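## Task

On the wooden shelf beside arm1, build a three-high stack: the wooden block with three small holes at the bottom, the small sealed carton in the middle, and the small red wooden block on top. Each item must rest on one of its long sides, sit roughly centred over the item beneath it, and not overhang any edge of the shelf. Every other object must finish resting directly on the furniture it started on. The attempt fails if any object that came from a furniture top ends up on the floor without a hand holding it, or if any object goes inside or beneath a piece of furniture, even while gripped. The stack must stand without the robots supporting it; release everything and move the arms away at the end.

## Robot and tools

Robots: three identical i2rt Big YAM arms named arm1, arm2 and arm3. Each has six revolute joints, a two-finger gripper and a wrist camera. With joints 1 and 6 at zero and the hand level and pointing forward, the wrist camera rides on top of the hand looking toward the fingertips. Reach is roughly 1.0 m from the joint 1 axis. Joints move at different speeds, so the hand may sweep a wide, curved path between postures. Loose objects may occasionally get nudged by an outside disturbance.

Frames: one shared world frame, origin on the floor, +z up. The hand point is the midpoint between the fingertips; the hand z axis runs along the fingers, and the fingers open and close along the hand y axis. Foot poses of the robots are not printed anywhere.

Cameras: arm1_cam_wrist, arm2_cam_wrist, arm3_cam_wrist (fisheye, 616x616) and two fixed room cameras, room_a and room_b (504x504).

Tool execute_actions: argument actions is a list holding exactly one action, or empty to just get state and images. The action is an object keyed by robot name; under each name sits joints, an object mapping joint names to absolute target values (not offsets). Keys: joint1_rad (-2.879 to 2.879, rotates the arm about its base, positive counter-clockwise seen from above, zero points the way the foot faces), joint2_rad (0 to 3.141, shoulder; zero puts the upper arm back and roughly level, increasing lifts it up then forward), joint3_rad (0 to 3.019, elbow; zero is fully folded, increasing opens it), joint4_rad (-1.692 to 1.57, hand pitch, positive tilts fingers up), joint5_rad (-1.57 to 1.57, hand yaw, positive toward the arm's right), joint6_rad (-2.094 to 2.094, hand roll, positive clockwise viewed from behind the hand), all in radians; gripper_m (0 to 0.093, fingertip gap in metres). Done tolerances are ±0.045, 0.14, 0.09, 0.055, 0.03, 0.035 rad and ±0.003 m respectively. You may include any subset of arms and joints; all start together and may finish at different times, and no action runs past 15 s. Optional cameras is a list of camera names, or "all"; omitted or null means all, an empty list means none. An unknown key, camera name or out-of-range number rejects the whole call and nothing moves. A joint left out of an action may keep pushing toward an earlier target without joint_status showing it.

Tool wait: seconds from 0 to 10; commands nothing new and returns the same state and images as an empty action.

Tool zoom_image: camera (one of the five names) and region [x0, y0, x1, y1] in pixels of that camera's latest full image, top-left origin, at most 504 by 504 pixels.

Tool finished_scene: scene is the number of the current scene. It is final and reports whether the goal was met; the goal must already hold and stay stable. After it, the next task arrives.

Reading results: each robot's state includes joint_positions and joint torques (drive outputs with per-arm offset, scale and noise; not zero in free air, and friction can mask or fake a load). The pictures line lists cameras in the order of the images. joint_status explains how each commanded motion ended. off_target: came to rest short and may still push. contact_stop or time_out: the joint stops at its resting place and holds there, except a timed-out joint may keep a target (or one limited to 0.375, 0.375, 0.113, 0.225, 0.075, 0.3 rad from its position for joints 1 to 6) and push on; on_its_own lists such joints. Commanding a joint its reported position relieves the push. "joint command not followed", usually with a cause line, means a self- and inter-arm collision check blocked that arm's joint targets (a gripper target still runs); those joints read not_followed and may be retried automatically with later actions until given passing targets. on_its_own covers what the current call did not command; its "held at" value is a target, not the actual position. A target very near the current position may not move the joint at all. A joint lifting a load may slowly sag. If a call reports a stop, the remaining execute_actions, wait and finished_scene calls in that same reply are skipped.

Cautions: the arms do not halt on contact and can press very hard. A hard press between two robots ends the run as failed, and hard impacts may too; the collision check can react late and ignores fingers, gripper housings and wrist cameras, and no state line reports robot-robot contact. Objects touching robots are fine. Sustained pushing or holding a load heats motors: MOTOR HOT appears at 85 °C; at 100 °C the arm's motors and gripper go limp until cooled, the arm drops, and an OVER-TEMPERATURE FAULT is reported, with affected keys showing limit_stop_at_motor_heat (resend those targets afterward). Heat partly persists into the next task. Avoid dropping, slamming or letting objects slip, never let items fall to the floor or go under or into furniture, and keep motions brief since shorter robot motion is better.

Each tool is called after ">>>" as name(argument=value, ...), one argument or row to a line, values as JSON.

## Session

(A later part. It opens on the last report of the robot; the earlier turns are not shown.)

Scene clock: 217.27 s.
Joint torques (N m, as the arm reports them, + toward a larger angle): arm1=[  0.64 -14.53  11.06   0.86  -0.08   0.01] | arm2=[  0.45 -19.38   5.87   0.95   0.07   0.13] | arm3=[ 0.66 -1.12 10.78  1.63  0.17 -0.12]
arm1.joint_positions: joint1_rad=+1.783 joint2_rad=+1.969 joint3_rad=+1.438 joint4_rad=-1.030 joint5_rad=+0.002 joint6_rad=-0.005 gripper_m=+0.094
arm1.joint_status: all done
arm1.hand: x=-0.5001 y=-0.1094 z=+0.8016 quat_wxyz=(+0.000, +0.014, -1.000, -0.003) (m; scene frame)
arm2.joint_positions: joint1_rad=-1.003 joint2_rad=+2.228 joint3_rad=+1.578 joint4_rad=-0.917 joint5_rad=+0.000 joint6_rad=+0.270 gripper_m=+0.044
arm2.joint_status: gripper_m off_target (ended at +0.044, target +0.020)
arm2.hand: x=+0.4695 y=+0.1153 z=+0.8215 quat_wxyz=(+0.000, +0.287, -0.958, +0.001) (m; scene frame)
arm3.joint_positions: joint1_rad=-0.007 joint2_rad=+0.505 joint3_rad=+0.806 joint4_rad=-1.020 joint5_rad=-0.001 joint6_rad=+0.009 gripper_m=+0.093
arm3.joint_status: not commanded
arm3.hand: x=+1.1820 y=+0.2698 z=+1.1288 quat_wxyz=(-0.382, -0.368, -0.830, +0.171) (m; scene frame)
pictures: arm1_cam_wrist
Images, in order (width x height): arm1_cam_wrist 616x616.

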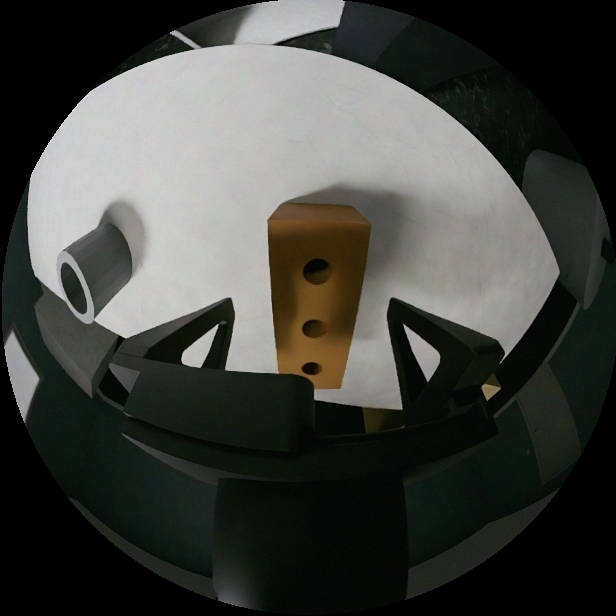

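>>> execute_actions(
  actions=[
    {"arm1":{"joints":{"gripper_m":0.02,"joint2_rad":1.965}},"arm2":{"joints":{"joint2_rad":2.09,"joint3_rad":1.67,"joint4_rad":-1.12}}},
  ],
  cameras=[],
)

>>> execute_actions(
  actions=[
    {"arm1":{"joints":{"joint2_rad":1.9,"joint3_rad":1.55,"joint4_rad":-1.2}}},
  ],
  cameras=[],
)

>>> execute_actions(
  actions=[
    {"arm1":{"joints":{"joint1_rad":-0.625,"joint2_rad":2.06,"joint3_rad":1.775,"joint4_rad":-1.26}},"arm2":{"joints":{"joint1_rad":0.918,"joint6_rad":-0.35}}},
  ],
  cameras=["arm1_cam_wrist","arm2_cam_wrist","room_a"],
)

Scene clock: 229.90 s.
Joint torques (N m, as the arm reports them, + toward a larger angle): arm1=[  0.61 -16.75  11.02   0.86  -0.06   0.01] | arm2=[ -0.03 -18.48   9.76  -0.64   0.06   0.17] | arm3=[ 0.64 -1.14 10.79  1.63  0.17 -0.12]
arm1.joint_positions: joint1_rad=+1.783 joint2_rad=+1.969 joint3_rad=+1.438 joint4_rad=-1.030 joint5_rad=+0.002 joint6_rad=-0.004 gripper_m=+0.044
arm1.joint_status: gripper_m off_target (ended at +0.044, target +0.020); the others done
arm1.hand: x=-0.5001 y=-0.1093 z=+0.8016 quat_wxyz=(+0.000, +0.014, -1.000, -0.003) (m; scene frame)
arm2.joint_positions: joint1_rad=-1.003 joint2_rad=+2.091 joint3_rad=+1.628 joint4_rad=-1.105 joint5_rad=+0.000 joint6_rad=+0.270 gripper_m=+0.044
arm2.joint_status: all done
arm2.hand: x=+0.4693 y=+0.1154 z=+0.9188 quat_wxyz=(+0.001, +0.287, -0.958, +0.001) (m; scene frame)
arm3.joint_positions: joint1_rad=-0.007 joint2_rad=+0.505 joint3_rad=+0.806 joint4_rad=-1.020 joint5_rad=-0.001 joint6_rad=+0.009 gripper_m=+0.093
arm3.joint_status: not commanded
arm3.hand: x=+1.1820 y=+0.2698 z=+1.1288 quat_wxyz=(-0.382, -0.368, -0.830, +0.171) (m; scene frame)
pictures: none
No camera images: the call's "cameras" was empty. Leave "cameras" out to get every camera's image.

Scene clock: 230.90 s.
Joint torques (N m, as the arm reports them, + toward a larger angle): arm1=[  0.62 -16.08  13.78  -0.18  -0.07   0.01] | arm2=[  0.22 -18.1    9.7   -0.38   0.03   0.17] | arm3=[ 0.68 -1.1  10.78  1.63  0.17 -0.12]
arm1.joint_positions: joint1_rad=+1.783 joint2_rad=+1.899 joint3_rad=+1.508 joint4_rad=-1.187 joint5_rad=+0.002 joint6_rad=-0.004 gripper_m=+0.044
arm1.joint_status: all done
arm1.hand: x=-0.5028 y=-0.1099 z=+0.8634 quat_wxyz=(+0.008, +0.014, -1.000, -0.003) (m; scene frame)
arm2.joint_positions: joint1_rad=-1.003 joint2_rad=+2.091 joint3_rad=+1.628 joint4_rad=-1.105 joint5_rad=+0.000 joint6_rad=+0.270 gripper_m=+0.044
arm2.joint_status: not commanded
arm2.hand: x=+0.4693 y=+0.1154 z=+0.9188 quat_wxyz=(+0.001, +0.287, -0.958, +0.001) (m; scene frame)
arm3.joint_positions: joint1_rad=-0.007 joint2_rad=+0.505 joint3_rad=+0.806 joint4_rad=-1.020 joint5_rad=-0.001 joint6_rad=+0.009 gripper_m=+0.093
arm3.joint_status: not commanded
arm3.hand: x=+1.1820 y=+0.2698 z=+1.1288 quat_wxyz=(-0.382, -0.368, -0.830, +0.171) (m; scene frame)
pictures: none
No camera images: the call's "cameras" was empty. Leave "cameras" out to get every camera's image.

Scene clock: 233.43 s.
Joint torques (N m, as the arm reports them, + toward a larger angle): arm1=[ -0.17 -19.    12.78  -0.12  -0.05   0.01] | arm2=[ -0.1  -17.84   9.13  -0.48   0.06  -0.03] | arm3=[ 0.67 -1.13 10.78  1.63  0.17 -0.12]
arm1.joint_positions: joint1_rad=-0.628 joint2_rad=+2.065 joint3_rad=+1.748 joint4_rad=-1.247 joint5_rad=+0.002 joint6_rad=-0.004 gripper_m=+0.044
arm1.joint_status: all done
arm1.hand: x=-1.5187 y=-0.5507 z=+0.8611 quat_wxyz=(+0.006, -0.929, -0.371, +0.007) (m; scene frame)
arm2.joint_positions: joint1_rad=+0.921 joint2_rad=+2.091 joint3_rad=+1.636 joint4_rad=-1.105 joint5_rad=-0.001 joint6_rad=-0.342 gripper_m=+0.044
arm2.joint_status: all done
arm2.hand: x=-0.5075 y=-0.1232 z=+0.9249 quat_wxyz=(+0.001, +1.000, -0.013, -0.006) (m; scene frame)
arm3.joint_positions: joint1_rad=-0.007 joint2_rad=+0.505 joint3_rad=+0.806 joint4_rad=-1.020 joint5_rad=-0.001 joint6_rad=+0.009 gripper_m=+0.093
arm3.joint_status: not commanded
arm3.hand: x=+1.1820 y=+0.2698 z=+1.1288 quat_wxyz=(-0.382, -0.368, -0.830, +0.171) (m; scene frame)
pictures: arm1_cam_wrist, arm2_cam_wrist, room_a
Images, in order (width x height): arm1_cam_wrist 616x616, arm2_cam_wrist 616x616, room_a 504x504.

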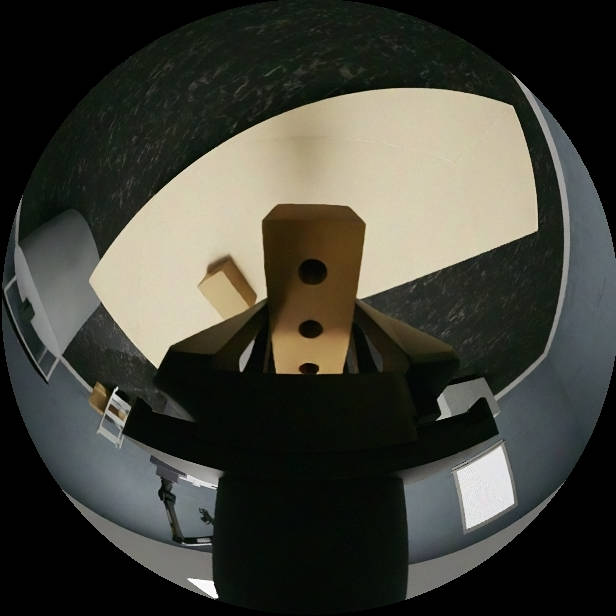

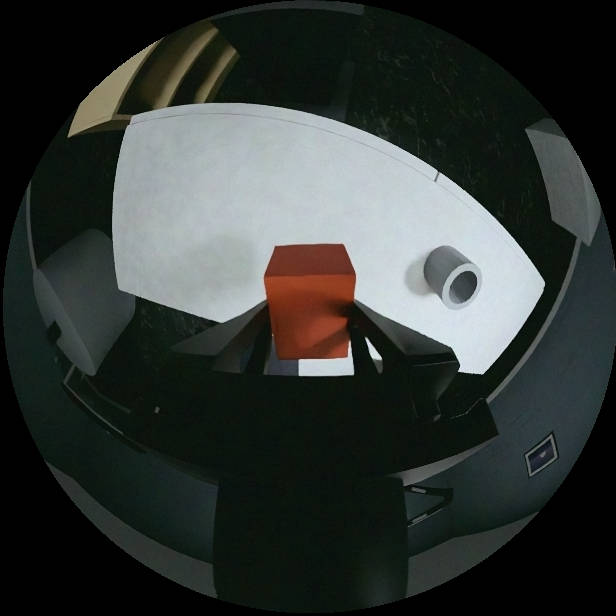

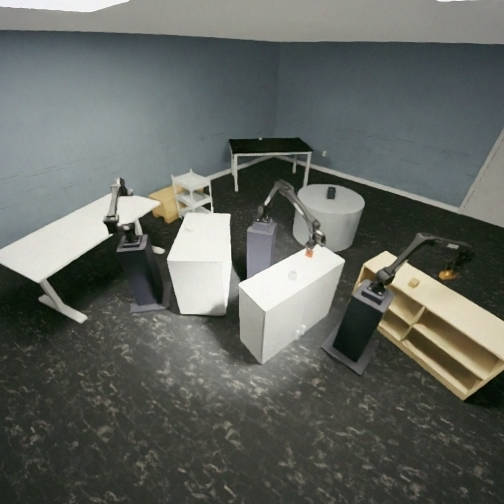

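>>> execute_actions(
  actions=[
    {"arm1":{"joints":{"joint2_rad":2.315,"joint3_rad":1.648,"joint4_rad":-0.865}},"arm2":{"joints":{"joint2_rad":2.235,"joint3_rad":1.575,"joint4_rad":-0.875}}},
  ],
  cameras=["arm1_cam_wrist"],
)

Scene clock: 243.50 s.
Joint torques (N m, as the arm reports them, + toward a larger angle): arm1=[ -0.07 -20.71  10.17   0.96  -0.07   0.  ] | arm2=[ -0.43 -19.45   5.81   1.03   0.06   0.02] | arm3=[ 0.7  -1.15 10.78  1.64  0.17 -0.12]
arm1.joint_positions: joint1_rad=-0.629 joint2_rad=+2.330 joint3_rad=+1.630 joint4_rad=-0.878 joint5_rad=+0.002 joint6_rad=-0.003 gripper_m=+0.044
arm1.joint_status: all done
arm1.hand: x=-1.5184 y=-0.5461 z=+0.6612 quat_wxyz=(+0.008, -0.929, -0.369, +0.000) (m; scene frame)
arm2.joint_positions: joint1_rad=+0.921 joint2_rad=+2.257 joint3_rad=+1.573 joint4_rad=-0.891 joint5_rad=-0.002 joint6_rad=-0.343 gripper_m=+0.044
arm2.joint_status: all done
arm2.hand: x=-0.5027 y=-0.1262 z=+0.8062 quat_wxyz=(+0.004, +1.000, -0.012, +0.001) (m; scene frame)
arm3.joint_positions: joint1_rad=-0.007 joint2_rad=+0.505 joint3_rad=+0.806 joint4_rad=-1.020 joint5_rad=-0.001 joint6_rad=+0.009 gripper_m=+0.093
arm3.joint_status: not commanded
arm3.hand: x=+1.1820 y=+0.2698 z=+1.1288 quat_wxyz=(-0.382, -0.368, -0.830, +0.171) (m; scene frame)
pictures: arm1_cam_wrist
Images, in order (width x height): arm1_cam_wrist 616x616.

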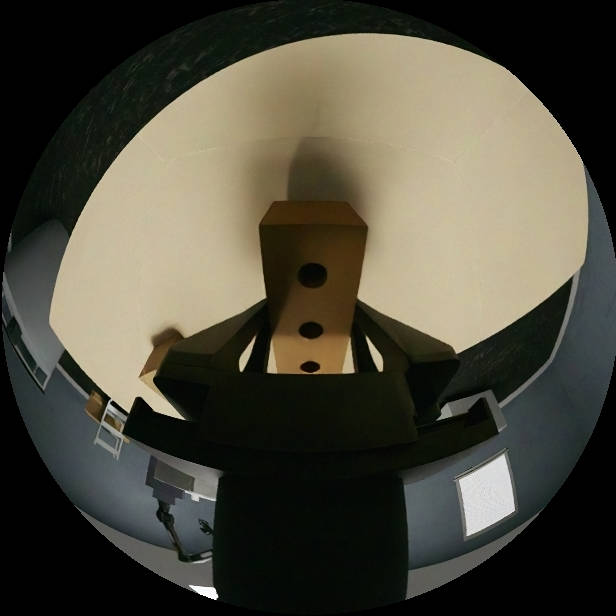

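>>> execute_actions(
  actions=[
    {"arm1":{"joints":{"joint2_rad":2.37,"joint4_rad":-0.85}},"arm2":{"joints":{"joint2_rad":2.3}}},
  ],
  cameras=["arm1_cam_wrist"],
)

Scene clock: 248.57 s.
Joint torques (N m, as the arm reports them, + toward a larger angle): arm1=[  0.08 -17.62  10.13   0.95  -0.07   0.  ] | arm2=[ -0.43 -16.33   5.78   0.93   0.06   0.01] | arm3=[ 0.65 -1.13 10.77  1.63  0.17 -0.12]
arm1.joint_positions: joint1_rad=-0.629 joint2_rad=+2.345 joint3_rad=+1.630 joint4_rad=-0.863 joint5_rad=+0.002 joint6_rad=-0.003 gripper_m=+0.044
arm1.joint_status: all done
arm1.hand: x=-1.5181 y=-0.5456 z=+0.6518 quat_wxyz=(+0.008, -0.929, -0.369, +0.000) (m; scene frame)
arm2.joint_positions: joint1_rad=+0.921 joint2_rad=+2.264 joint3_rad=+1.573 joint4_rad=-0.888 joint5_rad=-0.002 joint6_rad=-0.343 gripper_m=+0.044
arm2.joint_status: all done
arm2.hand: x=-0.5019 y=-0.1265 z=+0.8022 quat_wxyz=(+0.005, +1.000, -0.012, +0.003) (m; scene frame)
arm3.joint_positions: joint1_rad=-0.007 joint2_rad=+0.505 joint3_rad=+0.806 joint4_rad=-1.020 joint5_rad=-0.001 joint6_rad=+0.009 gripper_m=+0.093
arm3.joint_status: not commanded
arm3.hand: x=+1.1820 y=+0.2698 z=+1.1288 quat_wxyz=(-0.382, -0.368, -0.830, +0.171) (m; scene frame)
pictures: arm1_cam_wrist
Images, in order (width x height): arm1_cam_wrist 616x616.

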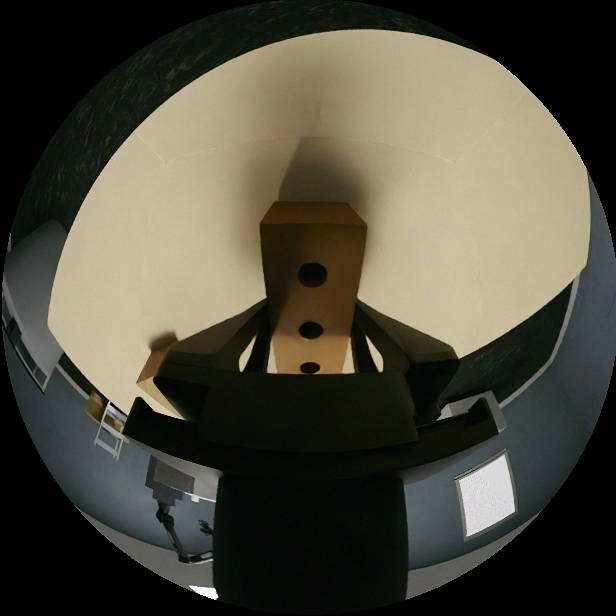

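>>> execute_actions(
  actions=[
    {"arm1":{"joints":{"joint2_rad":2.4,"joint4_rad":-0.835}},"arm2":{"joints":{"joint2_rad":2.25,"gripper_m":0.093}}},
  ],
  cameras=["arm1_cam_wrist"],
)

Scene clock: 253.77 s.
Joint torques (N m, as the arm reports them, + toward a larger angle): arm1=[  0.03 -15.42  10.09   1.55  -0.07   0.  ] | arm2=[ -0.39 -19.31   5.68   0.72   0.04   0.01] | arm3=[ 0.69 -1.13 10.78  1.63  0.17 -0.12]
arm1.joint_positions: joint1_rad=-0.629 joint2_rad=+2.347 joint3_rad=+1.630 joint4_rad=-0.862 joint5_rad=+0.002 joint6_rad=-0.003 gripper_m=+0.044
arm1.joint_status: all done
arm1.hand: x=-1.5181 y=-0.5457 z=+0.6511 quat_wxyz=(+0.008, -0.929, -0.369, +0.000) (m; scene frame)
arm2.joint_positions: joint1_rad=+0.921 joint2_rad=+2.264 joint3_rad=+1.573 joint4_rad=-0.888 joint5_rad=-0.002 joint6_rad=-0.343 gripper_m=+0.093
arm2.joint_status: all done
arm2.hand: x=-0.5021 y=-0.1264 z=+0.8026 quat_wxyz=(+0.005, +1.000, -0.012, +0.002) (m; scene frame)
arm3.joint_positions: joint1_rad=-0.007 joint2_rad=+0.505 joint3_rad=+0.806 joint4_rad=-1.020 joint5_rad=-0.001 joint6_rad=+0.009 gripper_m=+0.093
arm3.joint_status: not commanded
arm3.hand: x=+1.1820 y=+0.2698 z=+1.1288 quat_wxyz=(-0.382, -0.368, -0.830, +0.171) (m; scene frame)
pictures: arm1_cam_wrist
Images, in order (width x height): arm1_cam_wrist 616x616.

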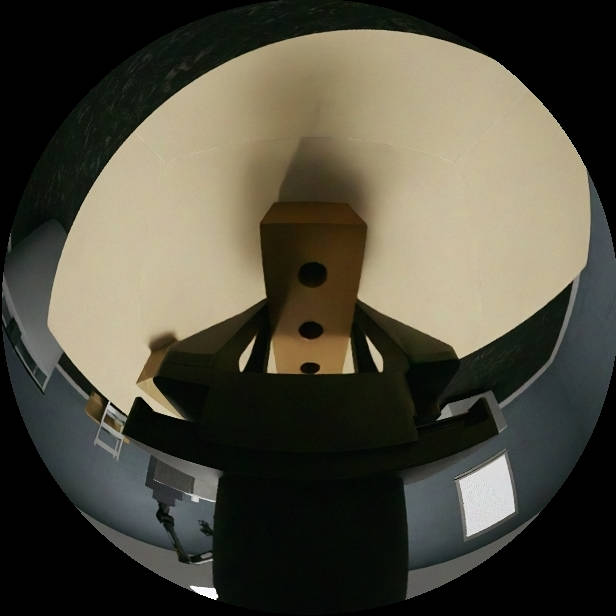

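>>> execute_actions(
  actions=[
    {"arm1":{"joints":{"joint2_rad":2.34,"joint4_rad":-0.862,"gripper_m":0.093}},"arm2":{"joints":{"joint2_rad":2.07,"joint3_rad":1.68,"joint4_rad":-1.15}}},
  ],
  cameras=[],
)

>>> execute_actions(
  actions=[
    {"arm1":{"joints":{"joint2_rad":2.2,"joint4_rad":-1.0}},"arm2":{"joints":{"joint1_rad":0.3,"joint2_rad":1.5}}},
  ],
  cameras=["arm1_cam_wrist"],
)

>>> execute_actions(
  actions=[
    {"arm1":{"joints":{"joint1_rad":-0.345,"joint2_rad":1.97,"joint3_rad":1.29,"joint4_rad":-0.875,"joint6_rad":-0.19}},"arm2":{"joints":{"joint1_rad":-0.3,"joint2_rad":0.8,"joint3_rad":1.1}}},
  ],
  cameras=["arm1_cam_wrist","room_a"],
)

Scene clock: 271.80 s.
Joint torques (N m, as the arm reports them, + toward a larger angle): arm1=[  0.03 -20.14  10.1    0.4   -0.07   0.  ] | arm2=[ -0.36 -16.91   9.05  -0.51   0.02   0.  ] | arm3=[ 0.64 -1.09 10.79  1.63  0.17 -0.12]
arm1.joint_positions: joint1_rad=-0.629 joint2_rad=+2.345 joint3_rad=+1.630 joint4_rad=-0.862 joint5_rad=+0.002 joint6_rad=-0.003 gripper_m=+0.093
arm1.joint_status: all done
arm1.hand: x=-1.5184 y=-0.5459 z=+0.6518 quat_wxyz=(+0.008, -0.929, -0.369, +0.001) (m; scene frame)
arm2.joint_positions: joint1_rad=+0.921 joint2_rad=+2.058 joint3_rad=+1.649 joint4_rad=-1.135 joint5_rad=-0.002 joint6_rad=-0.343 gripper_m=+0.093
arm2.joint_status: all done
arm2.hand: x=-0.5092 y=-0.1228 z=+0.9494 quat_wxyz=(-0.001, +1.000, -0.012, -0.014) (m; scene frame)
arm3.joint_positions: joint1_rad=-0.007 joint2_rad=+0.505 joint3_rad=+0.806 joint4_rad=-1.020 joint5_rad=-0.001 joint6_rad=+0.009 gripper_m=+0.093
arm3.joint_status: not commanded
arm3.hand: x=+1.1820 y=+0.2698 z=+1.1288 quat_wxyz=(-0.382, -0.368, -0.830, +0.171) (m; scene frame)
pictures: none
No camera images: the call's "cameras" was empty. Leave "cameras" out to get every camera's image.

Scene clock: 273.47 s.
Joint torques (N m, as the arm reports them, + toward a larger angle): arm1=[ -0.01 -16.65  11.19  -0.05  -0.07   0.  ] | arm2=[  0.05 -13.14   9.69   0.8   -0.13   0.  ] | arm3=[ 0.67 -1.14 10.78  1.64  0.17 -0.12]
arm1.joint_positions: joint1_rad=-0.629 joint2_rad=+2.172 joint3_rad=+1.630 joint4_rad=-0.986 joint5_rad=+0.002 joint6_rad=-0.003 gripper_m=+0.093
arm1.joint_status: all done
arm1.hand: x=-1.5230 y=-0.5521 z=+0.7564 quat_wxyz=(-0.001, -0.929, -0.370, +0.024) (m; scene frame)
arm2.joint_positions: joint1_rad=+0.300 joint2_rad=+1.510 joint3_rad=+1.657 joint4_rad=-1.136 joint5_rad=+0.002 joint6_rad=-0.343 gripper_m=+0.093
arm2.joint_status: all done
arm2.hand: x=-0.2518 y=+0.1419 z=+1.2746 quat_wxyz=(-0.175, +0.909, -0.304, -0.225) (m; scene frame)
arm3.joint_positions: joint1_rad=-0.007 joint2_rad=+0.505 joint3_rad=+0.806 joint4_rad=-1.020 joint5_rad=-0.001 joint6_rad=+0.009 gripper_m=+0.093
arm3.joint_status: not commanded
arm3.hand: x=+1.1820 y=+0.2698 z=+1.1288 quat_wxyz=(-0.382, -0.368, -0.830, +0.171) (m; scene frame)
pictures: arm1_cam_wrist
Images, in order (width x height): arm1_cam_wrist 616x616.

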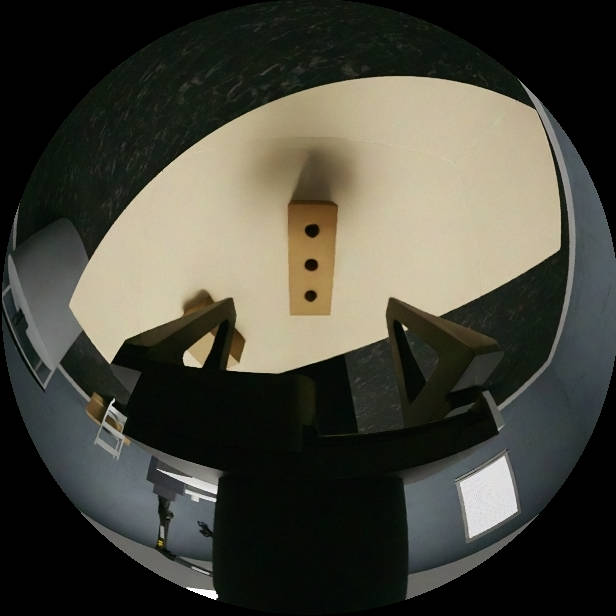

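Scene clock: 275.00 s.
Joint torques (N m, as the arm reports them, + toward a larger angle): arm1=[  0.05 -14.     9.05   1.09   0.08  -0.09] | arm2=[-0.95 -2.77  7.31  1.08 -0.07  0.03] | arm3=[ 0.66 -1.12 10.78  1.63  0.17 -0.12]
arm1.joint_positions: joint1_rad=-0.349 joint2_rad=+1.951 joint3_rad=+1.289 joint4_rad=-0.890 joint5_rad=-0.002 joint6_rad=-0.182 gripper_m=+0.093
arm1.joint_status: all done
arm1.hand: x=-1.3351 y=-0.5785 z=+0.7689 quat_wxyz=(+0.002, -0.821, -0.571, +0.010) (m; scene frame)
arm2.joint_positions: joint1_rad=-0.295 joint2_rad=+0.794 joint3_rad=+1.108 joint4_rad=-1.139 joint5_rad=+0.001 joint6_rad=-0.343 gripper_m=+0.093
arm2.joint_status: all done
arm2.hand: x=+0.0714 y=-0.0071 z=+1.2974 quat_wxyz=(-0.297, +0.758, -0.542, -0.207) (m; scene frame)
arm3.joint_positions: joint1_rad=-0.007 joint2_rad=+0.505 joint3_rad=+0.806 joint4_rad=-1.020 joint5_rad=-0.001 joint6_rad=+0.009 gripper_m=+0.093
arm3.joint_status: not commanded
arm3.hand: x=+1.1820 y=+0.2698 z=+1.1288 quat_wxyz=(-0.382, -0.368, -0.830, +0.171) (m; scene frame)
pictures: arm1_cam_wrist, room_a
Images, in order (width x height): arm1_cam_wrist 616x616, room_a 504x504.

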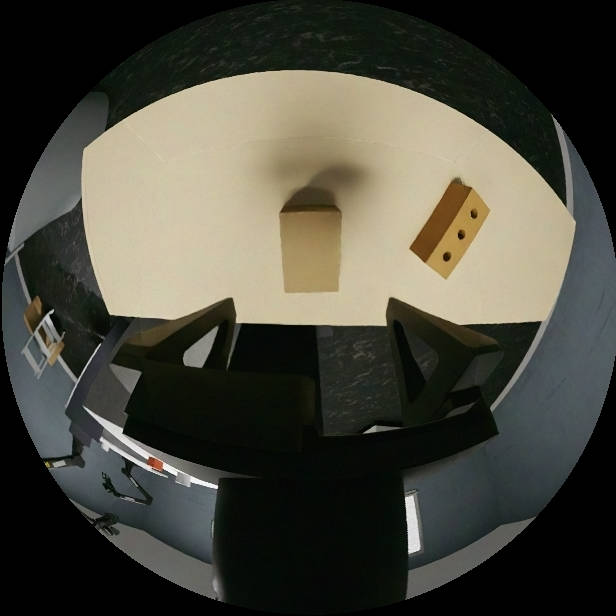

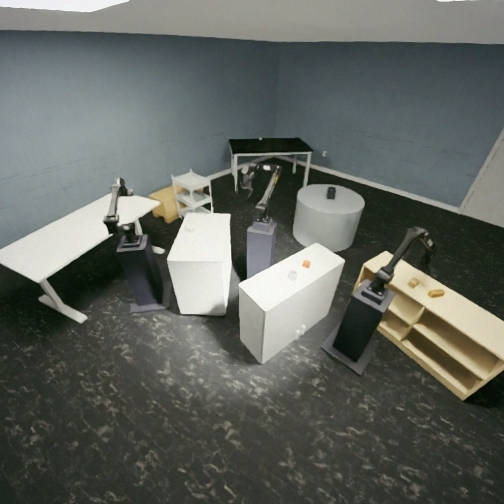

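>>> execute_actions(
  actions=[
    {"arm1":{"joints":{"joint2_rad":2.16,"joint3_rad":1.27,"joint4_rad":-0.655}}},
  ],
  cameras=["arm1_cam_wrist"],
)

Scene clock: 283.77 s.
Joint torques (N m, as the arm reports them, + toward a larger angle): arm1=[  0.07 -16.92   8.03   1.     0.08  -0.09] | arm2=[-0.65 -2.82  7.29  1.15 -0.06  0.02] | arm3=[ 0.68 -1.11 10.79  1.63  0.17 -0.12]
arm1.joint_positions: joint1_rad=-0.349 joint2_rad=+2.166 joint3_rad=+1.259 joint4_rad=-0.669 joint5_rad=-0.002 joint6_rad=-0.182 gripper_m=+0.093
arm1.joint_status: all done
arm1.hand: x=-1.3327 y=-0.5713 z=+0.6515 quat_wxyz=(+0.007, -0.821, -0.571, -0.001) (m; scene frame)
arm2.joint_positions: joint1_rad=-0.295 joint2_rad=+0.794 joint3_rad=+1.108 joint4_rad=-1.139 joint5_rad=+0.001 joint6_rad=-0.343 gripper_m=+0.093
arm2.joint_status: not commanded
arm2.hand: x=+0.0714 y=-0.0071 z=+1.2974 quat_wxyz=(-0.297, +0.758, -0.542, -0.207) (m; scene frame)
arm3.joint_positions: joint1_rad=-0.007 joint2_rad=+0.505 joint3_rad=+0.806 joint4_rad=-1.020 joint5_rad=-0.001 joint6_rad=+0.009 gripper_m=+0.093
arm3.joint_status: not commanded
arm3.hand: x=+1.1820 y=+0.2698 z=+1.1288 quat_wxyz=(-0.382, -0.368, -0.830, +0.171) (m; scene frame)
pictures: arm1_cam_wrist
Images, in order (width x height): arm1_cam_wrist 616x616.

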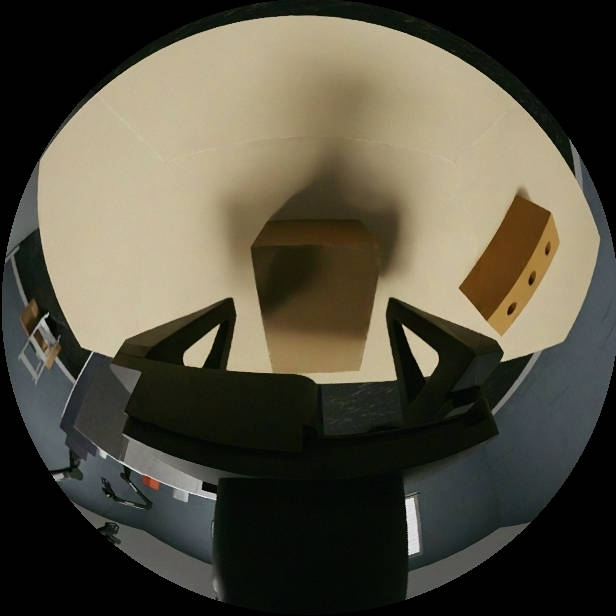

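>>> execute_actions(
  actions=[
    {"arm1":{"joints":{"gripper_m":0.03}}},
  ],
  cameras=[],
)

>>> execute_actions(
  actions=[
    {"arm1":{"joints":{"joint2_rad":2.06,"joint3_rad":1.47,"joint4_rad":-0.98}}},
  ],
  cameras=[],
)

>>> execute_actions(
  actions=[
    {"arm1":{"joints":{"joint1_rad":-0.636,"joint2_rad":2.17,"joint3_rad":1.66,"joint4_rad":-1.04,"joint6_rad":0.005}}},
  ],
  cameras=["arm1_cam_wrist","room_a"],
)

Scene clock: 299.97 s.
Joint torques (N m, as the arm reports them, + toward a larger angle): arm1=[  0.16 -16.79   8.04   0.95   0.02  -0.08] | arm2=[-0.3  -3.38  7.38  1.03 -0.03  0.04] | arm3=[ 0.67 -1.13 10.79  1.63  0.17 -0.12]
arm1.joint_positions: joint1_rad=-0.349 joint2_rad=+2.166 joint3_rad=+1.259 joint4_rad=-0.668 joint5_rad=+0.000 joint6_rad=-0.183 gripper_m=+0.059
arm1.joint_status: gripper_m off_target (ended at +0.059, target +0.030)
arm1.hand: x=-1.3331 y=-0.5714 z=+0.6517 quat_wxyz=(+0.007, -0.821, -0.571, +0.000) (m; scene frame)
arm2.joint_positions: joint1_rad=-0.295 joint2_rad=+0.794 joint3_rad=+1.108 joint4_rad=-1.139 joint5_rad=+0.001 joint6_rad=-0.343 gripper_m=+0.093
arm2.joint_status: not commanded
arm2.hand: x=+0.0714 y=-0.0071 z=+1.2974 quat_wxyz=(-0.297, +0.758, -0.542, -0.207) (m; scene frame)
arm3.joint_positions: joint1_rad=-0.007 joint2_rad=+0.505 joint3_rad=+0.806 joint4_rad=-1.020 joint5_rad=-0.001 joint6_rad=+0.009 gripper_m=+0.093
arm3.joint_status: not commanded
arm3.hand: x=+1.1820 y=+0.2698 z=+1.1288 quat_wxyz=(-0.382, -0.368, -0.830, +0.171) (m; scene frame)
pictures: none
No camera images: the call's "cameras" was empty. Leave "cameras" out to get every camera's image.

Scene clock: 301.07 s.
Joint torques (N m, as the arm reports them, + toward a larger angle): arm1=[  0.04 -15.46  10.55  -0.09   0.03  -0.08] | arm2=[-0.56 -3.17  7.32  1.14 -0.11  0.06] | arm3=[ 0.64 -1.12 10.78  1.63  0.17 -0.12]
arm1.joint_positions: joint1_rad=-0.349 joint2_rad=+2.041 joint3_rad=+1.456 joint4_rad=-0.967 joint5_rad=+0.000 joint6_rad=-0.183 gripper_m=+0.059
arm1.joint_status: all done
arm1.hand: x=-1.3585 y=-0.6174 z=+0.7730 quat_wxyz=(+0.002, -0.821, -0.572, +0.010) (m; scene frame)
arm2.joint_positions: joint1_rad=-0.295 joint2_rad=+0.794 joint3_rad=+1.108 joint4_rad=-1.139 joint5_rad=+0.001 joint6_rad=-0.343 gripper_m=+0.093
arm2.joint_status: not commanded
arm2.hand: x=+0.0714 y=-0.0071 z=+1.2974 quat_wxyz=(-0.297, +0.758, -0.542, -0.207) (m; scene frame)
arm3.joint_positions: joint1_rad=-0.007 joint2_rad=+0.505 joint3_rad=+0.806 joint4_rad=-1.020 joint5_rad=-0.001 joint6_rad=+0.009 gripper_m=+0.093
arm3.joint_status: not commanded
arm3.hand: x=+1.1820 y=+0.2698 z=+1.1288 quat_wxyz=(-0.382, -0.368, -0.830, +0.171) (m; scene frame)
pictures: none
No camera images: the call's "cameras" was empty. Leave "cameras" out to get every camera's image.

Scene clock: 302.57 s.
Joint torques (N m, as the arm reports them, + toward a larger angle): arm1=[ -1.01 -19.16  12.73  -0.13  -0.01   0.04] | arm2=[-0.34 -3.09  7.29  1.21 -0.07  0.01] | arm3=[ 0.7  -1.14 10.78  1.64  0.17 -0.12]
arm1.joint_positions: joint1_rad=-0.628 joint2_rad=+2.173 joint3_rad=+1.621 joint4_rad=-1.027 joint5_rad=+0.001 joint6_rad=-0.003 gripper_m=+0.059
arm1.joint_status: all done
arm1.hand: x=-1.5123 y=-0.5431 z=+0.7527 quat_wxyz=(+0.008, -0.929, -0.370, +0.000) (m; scene frame)
arm2.joint_positions: joint1_rad=-0.295 joint2_rad=+0.794 joint3_rad=+1.108 joint4_rad=-1.139 joint5_rad=+0.001 joint6_rad=-0.343 gripper_m=+0.093
arm2.joint_status: not commanded
arm2.hand: x=+0.0714 y=-0.0071 z=+1.2974 quat_wxyz=(-0.297, +0.758, -0.542, -0.207) (m; scene frame)
arm3.joint_positions: joint1_rad=-0.007 joint2_rad=+0.505 joint3_rad=+0.806 joint4_rad=-1.020 joint5_rad=-0.001 joint6_rad=+0.009 gripper_m=+0.093
arm3.joint_status: not commanded
arm3.hand: x=+1.1820 y=+0.2698 z=+1.1288 quat_wxyz=(-0.382, -0.368, -0.830, +0.171) (m; scene frame)
pictures: arm1_cam_wrist, room_a
Images, in order (width x height): arm1_cam_wrist 616x616, room_a 504x504.

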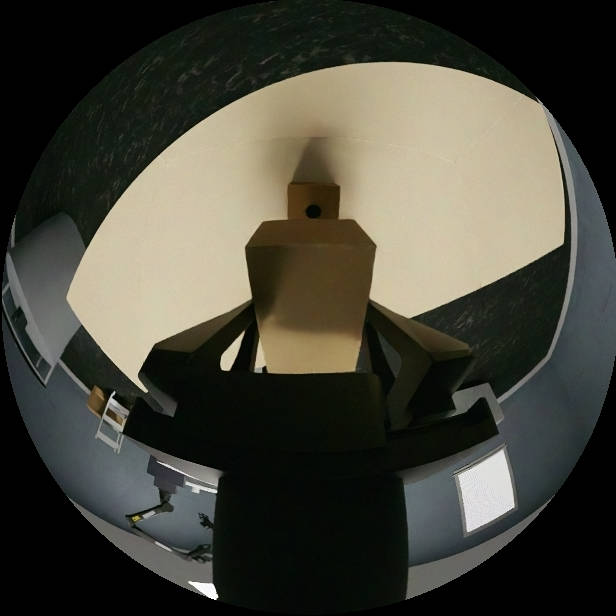

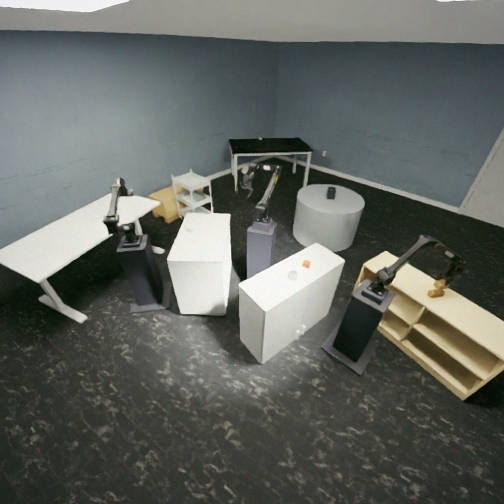

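>>> execute_actions(
  actions=[
    {"arm1":{"joints":{"joint2_rad":2.255,"joint3_rad":1.635,"joint4_rad":-0.92}}},
  ],
  cameras=["arm1_cam_wrist"],
)

>>> execute_actions(
  actions=[
    {"arm1":{"joints":{"joint2_rad":2.31}}},
  ],
  cameras=["arm1_cam_wrist"],
)

Scene clock: 309.07 s.
Joint torques (N m, as the arm reports them, + toward a larger angle): arm1=[ -0.92 -18.71  10.25   0.98  -0.01   0.04] | arm2=[-0.67 -3.34  7.3   1.19 -0.05  0.03] | arm3=[ 0.66 -1.13 10.78  1.64  0.17 -0.12]
arm1.joint_positions: joint1_rad=-0.628 joint2_rad=+2.250 joint3_rad=+1.621 joint4_rad=-0.934 joint5_rad=+0.001 joint6_rad=-0.003 gripper_m=+0.059
arm1.joint_status: all done
arm1.hand: x=-1.5185 y=-0.5480 z=+0.7066 quat_wxyz=(+0.005, -0.929, -0.370, +0.007) (m; scene frame)
arm2.joint_positions: joint1_rad=-0.295 joint2_rad=+0.794 joint3_rad=+1.108 joint4_rad=-1.139 joint5_rad=+0.001 joint6_rad=-0.343 gripper_m=+0.093
arm2.joint_status: not commanded
arm2.hand: x=+0.0714 y=-0.0071 z=+1.2974 quat_wxyz=(-0.297, +0.758, -0.542, -0.207) (m; scene frame)
arm3.joint_positions: joint1_rad=-0.007 joint2_rad=+0.505 joint3_rad=+0.806 joint4_rad=-1.020 joint5_rad=-0.001 joint6_rad=+0.009 gripper_m=+0.093
arm3.joint_status: not commanded
arm3.hand: x=+1.1820 y=+0.2698 z=+1.1288 quat_wxyz=(-0.382, -0.368, -0.830, +0.171) (m; scene frame)
pictures: arm1_cam_wrist
Images, in order (width x height): arm1_cam_wrist 616x616.

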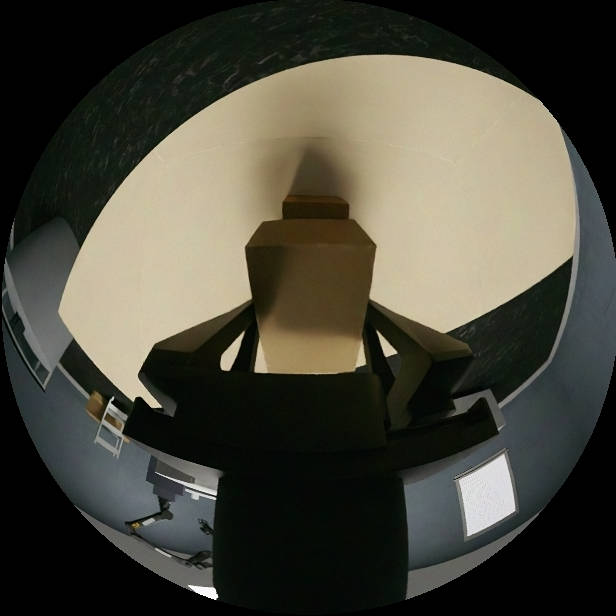

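Scene clock: 309.73 s.
Joint torques (N m, as the arm reports them, + toward a larger angle): arm1=[ -0.89 -15.55  10.11   0.88  -0.01   0.04] | arm2=[-0.44 -2.98  7.3   1.14 -0.06  0.03] | arm3=[ 0.66 -1.13 10.78  1.64  0.17 -0.12]
arm1.joint_positions: joint1_rad=-0.628 joint2_rad=+2.263 joint3_rad=+1.623 joint4_rad=-0.931 joint5_rad=+0.001 joint6_rad=-0.003 gripper_m=+0.059
arm1.joint_status: all done
arm1.hand: x=-1.5175 y=-0.5469 z=+0.6994 quat_wxyz=(+0.006, -0.929, -0.370, +0.003) (m; scene frame)
arm2.joint_positions: joint1_rad=-0.295 joint2_rad=+0.794 joint3_rad=+1.108 joint4_rad=-1.139 joint5_rad=+0.001 joint6_rad=-0.343 gripper_m=+0.093
arm2.joint_status: not commanded
arm2.hand: x=+0.0714 y=-0.0071 z=+1.2974 quat_wxyz=(-0.297, +0.758, -0.542, -0.207) (m; scene frame)
arm3.joint_positions: joint1_rad=-0.007 joint2_rad=+0.505 joint3_rad=+0.806 joint4_rad=-1.020 joint5_rad=-0.001 joint6_rad=+0.009 gripper_m=+0.093
arm3.joint_status: not commanded
arm3.hand: x=+1.1820 y=+0.2698 z=+1.1288 quat_wxyz=(-0.382, -0.368, -0.830, +0.171) (m; scene frame)
pictures: arm1_cam_wrist
Images, in order (width x height): arm1_cam_wrist 616x616.

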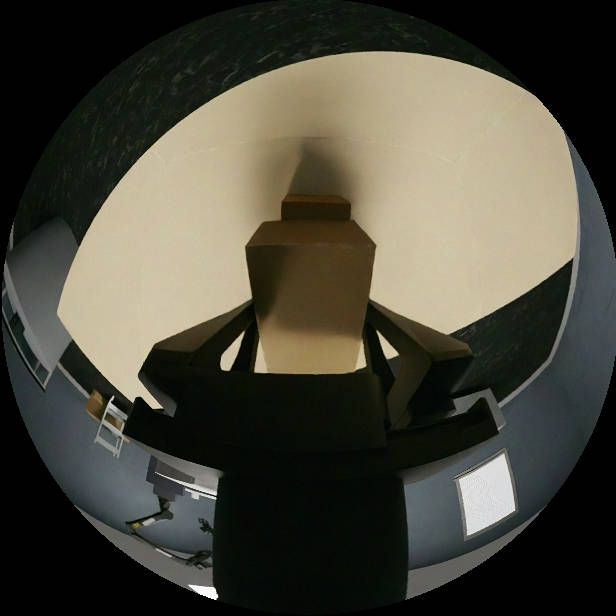

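>>> execute_actions(
  actions=[],
)

Scene clock: 333.10 s.
Joint torques (N m, as the arm reports them, + toward a larger angle): arm1=[ -0.88 -15.54  10.12   0.87  -0.01   0.04] | arm2=[-0.93 -3.14  7.38  1.05 -0.04  0.03] | arm3=[ 0.66 -1.13 10.78  1.63  0.17 -0.12]
arm1.joint_positions: joint1_rad=-0.628 joint2_rad=+2.263 joint3_rad=+1.623 joint4_rad=-0.931 joint5_rad=+0.001 joint6_rad=-0.003 gripper_m=+0.059
arm1.joint_status: all done
arm1.hand: x=-1.5175 y=-0.5469 z=+0.6994 quat_wxyz=(+0.006, -0.929, -0.370, +0.003) (m; scene frame)
arm2.joint_positions: joint1_rad=-0.295 joint2_rad=+0.794 joint3_rad=+1.108 joint4_rad=-1.139 joint5_rad=+0.001 joint6_rad=-0.343 gripper_m=+0.093
arm2.joint_status: not commanded
arm2.hand: x=+0.0714 y=-0.0071 z=+1.2974 quat_wxyz=(-0.297, +0.758, -0.542, -0.207) (m; scene frame)
arm3.joint_positions: joint1_rad=-0.007 joint2_rad=+0.505 joint3_rad=+0.806 joint4_rad=-1.020 joint5_rad=-0.001 joint6_rad=+0.009 gripper_m=+0.093
arm3.joint_status: not commanded
arm3.hand: x=+1.1820 y=+0.2698 z=+1.1288 quat_wxyz=(-0.382, -0.368, -0.830, +0.171) (m; scene frame)
pictures: arm1_cam_wrist, arm2_cam_wrist, arm3_cam_wrist, room_a, room_b
Images, in order (width x height): arm1_cam_wrist 616x616, arm2_cam_wrist 616x616, arm3_cam_wrist 616x616, room_a 504x504, room_b 504x504.

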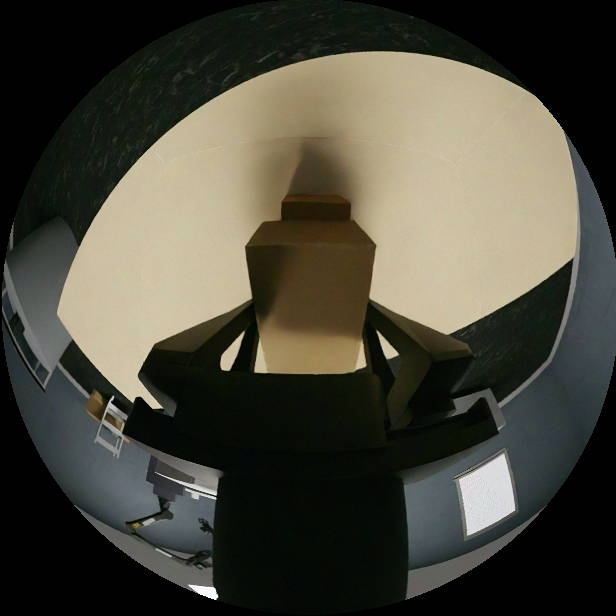

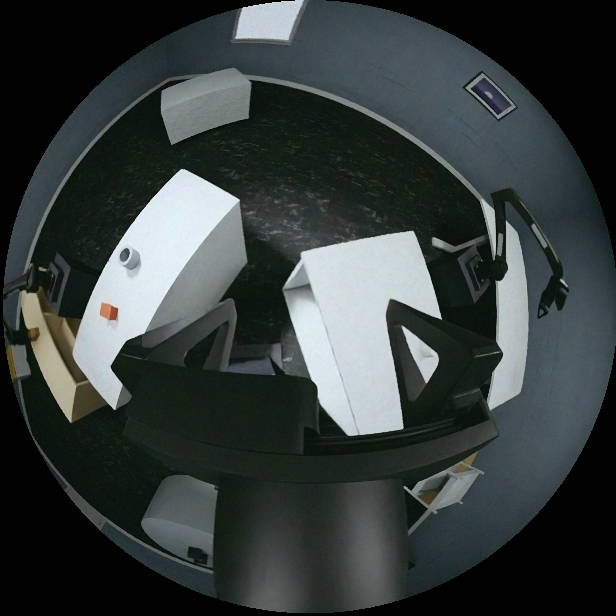

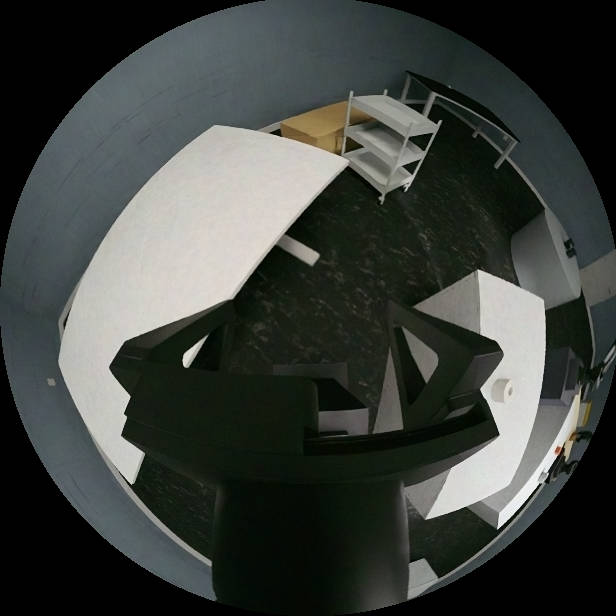

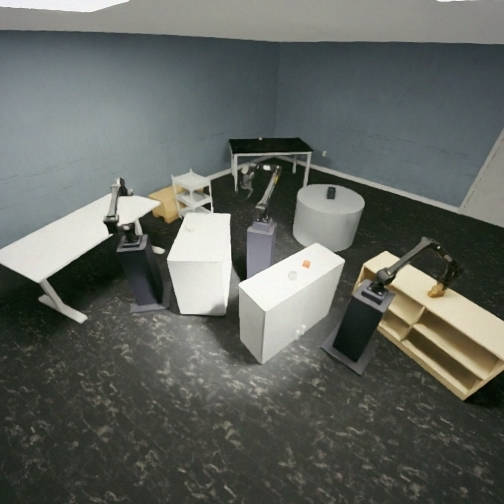

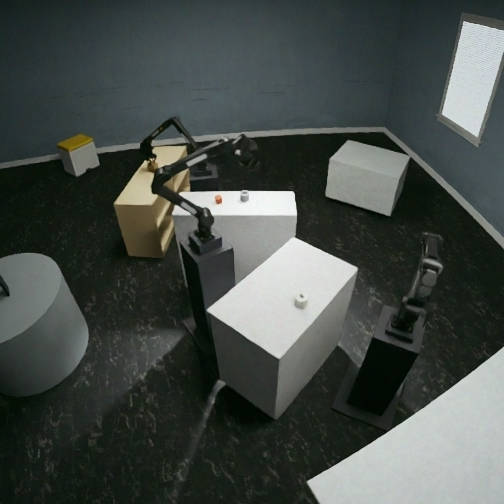

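>>> execute_actions(
  actions=[
    {"arm1":{"joints":{"joint2_rad":2.255,"gripper_m":0.093}}},
  ],
  cameras=[],
)

>>> execute_actions(
  actions=[
    {"arm1":{"joints":{"joint2_rad":1.9,"joint4_rad":-1.2}}},
  ],
  cameras=["arm1_cam_wrist"],
)

>>> execute_actions(
  actions=[
    {"arm1":{"joints":{"joint1_rad":1.76,"joint2_rad":1.86,"joint3_rad":1.55,"joint4_rad":-1.2}}},
  ],
  cameras=["arm1_cam_wrist"],
)

Scene clock: 341.90 s.
Joint torques (N m, as the arm reports them, + toward a larger angle): arm1=[ -0.9  -19.78  10.1    0.89  -0.01   0.03] | arm2=[-0.55 -3.31  7.39  1.09 -0.07  0.01] | arm3=[ 0.66 -1.12 10.78  1.63  0.17 -0.12]
arm1.joint_positions: joint1_rad=-0.628 joint2_rad=+2.261 joint3_rad=+1.623 joint4_rad=-0.931 joint5_rad=+0.001 joint6_rad=-0.003 gripper_m=+0.093
arm1.joint_status: all done
arm1.hand: x=-1.5178 y=-0.5472 z=+0.7006 quat_wxyz=(+0.006, -0.929, -0.370, +0.004) (m; scene frame)
arm2.joint_positions: joint1_rad=-0.295 joint2_rad=+0.794 joint3_rad=+1.108 joint4_rad=-1.139 joint5_rad=+0.001 joint6_rad=-0.343 gripper_m=+0.093
arm2.joint_status: not commanded
arm2.hand: x=+0.0714 y=-0.0071 z=+1.2974 quat_wxyz=(-0.297, +0.758, -0.542, -0.207) (m; scene frame)
arm3.joint_positions: joint1_rad=-0.007 joint2_rad=+0.505 joint3_rad=+0.806 joint4_rad=-1.020 joint5_rad=-0.001 joint6_rad=+0.009 gripper_m=+0.093
arm3.joint_status: not commanded
arm3.hand: x=+1.1820 y=+0.2698 z=+1.1288 quat_wxyz=(-0.382, -0.368, -0.830, +0.171) (m; scene frame)
pictures: none
No camera images: the call's "cameras" was empty. Leave "cameras" out to get every camera's image.

Scene clock: 343.37 s.
Joint torques (N m, as the arm reports them, + toward a larger angle): arm1=[ -0.88 -15.51  11.73   0.08  -0.01   0.03] | arm2=[-0.57 -3.13  7.24  1.08 -0.08  0.01] | arm3=[ 0.65 -1.15 10.78  1.63  0.17 -0.12]
arm1.joint_positions: joint1_rad=-0.628 joint2_rad=+1.887 joint3_rad=+1.625 joint4_rad=-1.186 joint5_rad=+0.001 joint6_rad=-0.003 gripper_m=+0.093
arm1.joint_status: all done
arm1.hand: x=-1.5015 y=-0.5360 z=+0.9211 quat_wxyz=(-0.016, -0.927, -0.369, +0.061) (m; scene frame)
arm2.joint_positions: joint1_rad=-0.295 joint2_rad=+0.794 joint3_rad=+1.108 joint4_rad=-1.139 joint5_rad=+0.001 joint6_rad=-0.343 gripper_m=+0.093
arm2.joint_status: not commanded
arm2.hand: x=+0.0714 y=-0.0071 z=+1.2974 quat_wxyz=(-0.297, +0.758, -0.542, -0.207) (m; scene frame)
arm3.joint_positions: joint1_rad=-0.007 joint2_rad=+0.505 joint3_rad=+0.806 joint4_rad=-1.020 joint5_rad=-0.001 joint6_rad=+0.009 gripper_m=+0.093
arm3.joint_status: not commanded
arm3.hand: x=+1.1820 y=+0.2698 z=+1.1288 quat_wxyz=(-0.382, -0.368, -0.830, +0.171) (m; scene frame)
pictures: arm1_cam_wrist
Images, in order (width x height): arm1_cam_wrist 616x616.

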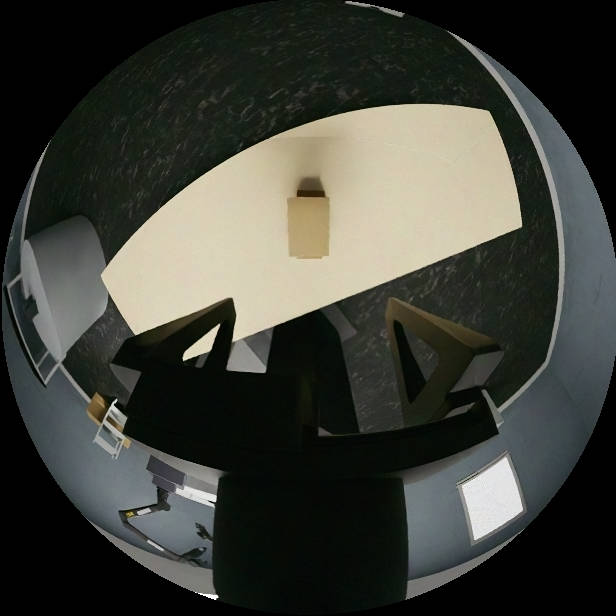

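Scene clock: 345.70 s.
Joint torques (N m, as the arm reports them, + toward a larger angle): arm1=[ -0.63 -16.44  10.35   0.04   0.04   0.01] | arm2=[-0.39 -3.08  7.44  1.12 -0.09  0.02] | arm3=[ 0.67 -1.14 10.77  1.62  0.17 -0.12]
arm1.joint_positions: joint1_rad=+1.770 joint2_rad=+1.864 joint3_rad=+1.553 joint4_rad=-1.188 joint5_rad=-0.001 joint6_rad=-0.001 gripper_m=+0.093
arm1.joint_status: all done
arm1.hand: x=-0.4843 y=-0.1165 z=+0.8985 quat_wxyz=(-0.031, +0.006, -1.000, -0.005) (m; scene frame)
arm2.joint_positions: joint1_rad=-0.295 joint2_rad=+0.794 joint3_rad=+1.108 joint4_rad=-1.139 joint5_rad=+0.001 joint6_rad=-0.343 gripper_m=+0.093
arm2.joint_status: not commanded
arm2.hand: x=+0.0714 y=-0.0071 z=+1.2974 quat_wxyz=(-0.297, +0.758, -0.542, -0.207) (m; scene frame)
arm3.joint_positions: joint1_rad=-0.007 joint2_rad=+0.505 joint3_rad=+0.806 joint4_rad=-1.020 joint5_rad=-0.001 joint6_rad=+0.009 gripper_m=+0.093
arm3.joint_status: not commanded
arm3.hand: x=+1.1820 y=+0.2698 z=+1.1288 quat_wxyz=(-0.382, -0.368, -0.830, +0.171) (m; scene frame)
pictures: arm1_cam_wrist
Images, in order (width x height): arm1_cam_wrist 616x616.

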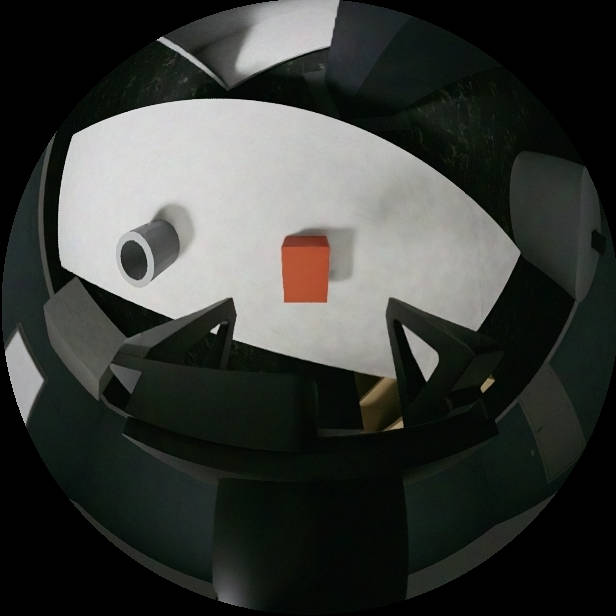

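>>> execute_actions(
  actions=[
    {"arm1":{"joints":{"joint2_rad":1.95,"joint3_rad":1.445,"joint4_rad":-1.03}}},
  ],
  cameras=["arm1_cam_wrist","room_b"],
)

Scene clock: 352.13 s.
Joint torques (N m, as the arm reports them, + toward a larger angle): arm1=[ -0.6  -16.36  10.3    1.04   0.05   0.01] | arm2=[-0.61 -3.    7.43  1.14 -0.08  0.04] | arm3=[ 0.67 -1.1  10.79  1.64  0.17 -0.12]
arm1.joint_positions: joint1_rad=+1.770 joint2_rad=+1.949 joint3_rad=+1.438 joint4_rad=-1.045 joint5_rad=-0.001 joint6_rad=-0.001 gripper_m=+0.093
arm1.joint_status: all done
arm1.hand: x=-0.5010 y=-0.1160 z=+0.8122 quat_wxyz=(-0.002, +0.006, -1.000, -0.005) (m; scene frame)
arm2.joint_positions: joint1_rad=-0.295 joint2_rad=+0.794 joint3_rad=+1.108 joint4_rad=-1.139 joint5_rad=+0.001 joint6_rad=-0.343 gripper_m=+0.093
arm2.joint_status: not commanded
arm2.hand: x=+0.0714 y=-0.0071 z=+1.2974 quat_wxyz=(-0.297, +0.758, -0.542, -0.207) (m; scene frame)
arm3.joint_positions: joint1_rad=-0.007 joint2_rad=+0.505 joint3_rad=+0.806 joint4_rad=-1.020 joint5_rad=-0.001 joint6_rad=+0.009 gripper_m=+0.093
arm3.joint_status: not commanded
arm3.hand: x=+1.1820 y=+0.2698 z=+1.1288 quat_wxyz=(-0.382, -0.368, -0.830, +0.171) (m; scene frame)
pictures: arm1_cam_wrist, room_b
Images, in order (width x height): arm1_cam_wrist 616x616, room_b 504x504.

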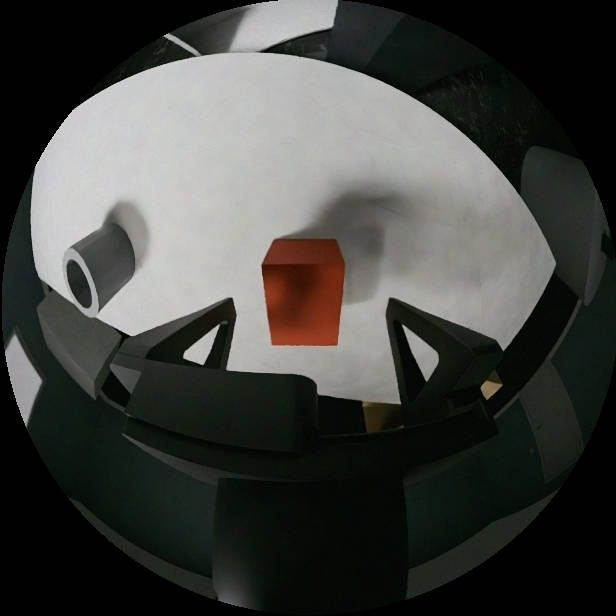

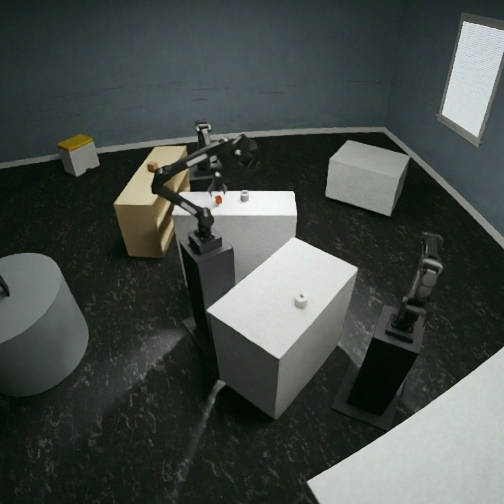

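>>> execute_actions(
  actions=[
    {"arm1":{"joints":{"joint2_rad":1.98}}},
  ],
  cameras=[],
)

Scene clock: 357.73 s.
Joint torques (N m, as the arm reports them, + toward a larger angle): arm1=[ -0.59 -14.02  10.26   1.04   0.05   0.02] | arm2=[-0.47 -2.61  7.45  1.19 -0.07  0.01] | arm3=[ 0.66 -1.08 10.79  1.64  0.17 -0.12]
arm1.joint_positions: joint1_rad=+1.770 joint2_rad=+1.951 joint3_rad=+1.438 joint4_rad=-1.045 joint5_rad=-0.001 joint6_rad=-0.001 gripper_m=+0.093
arm1.joint_status: all done
arm1.hand: x=-0.5012 y=-0.1160 z=+0.8113 quat_wxyz=(-0.002, +0.006, -1.000, -0.005) (m; scene frame)
arm2.joint_positions: joint1_rad=-0.295 joint2_rad=+0.794 joint3_rad=+1.108 joint4_rad=-1.139 joint5_rad=+0.001 joint6_rad=-0.343 gripper_m=+0.093
arm2.joint_status: not commanded
arm2.hand: x=+0.0714 y=-0.0071 z=+1.2974 quat_wxyz=(-0.297, +0.758, -0.542, -0.207) (m; scene frame)
arm3.joint_positions: joint1_rad=-0.007 joint2_rad=+0.505 joint3_rad=+0.806 joint4_rad=-1.020 joint5_rad=-0.001 joint6_rad=+0.009 gripper_m=+0.093
arm3.joint_status: not commanded
arm3.hand: x=+1.1820 y=+0.2698 z=+1.1288 quat_wxyz=(-0.382, -0.368, -0.830, +0.171) (m; scene frame)
pictures: none
No camera images: the call's "cameras" was empty. Leave "cameras" out to get every camera's image.


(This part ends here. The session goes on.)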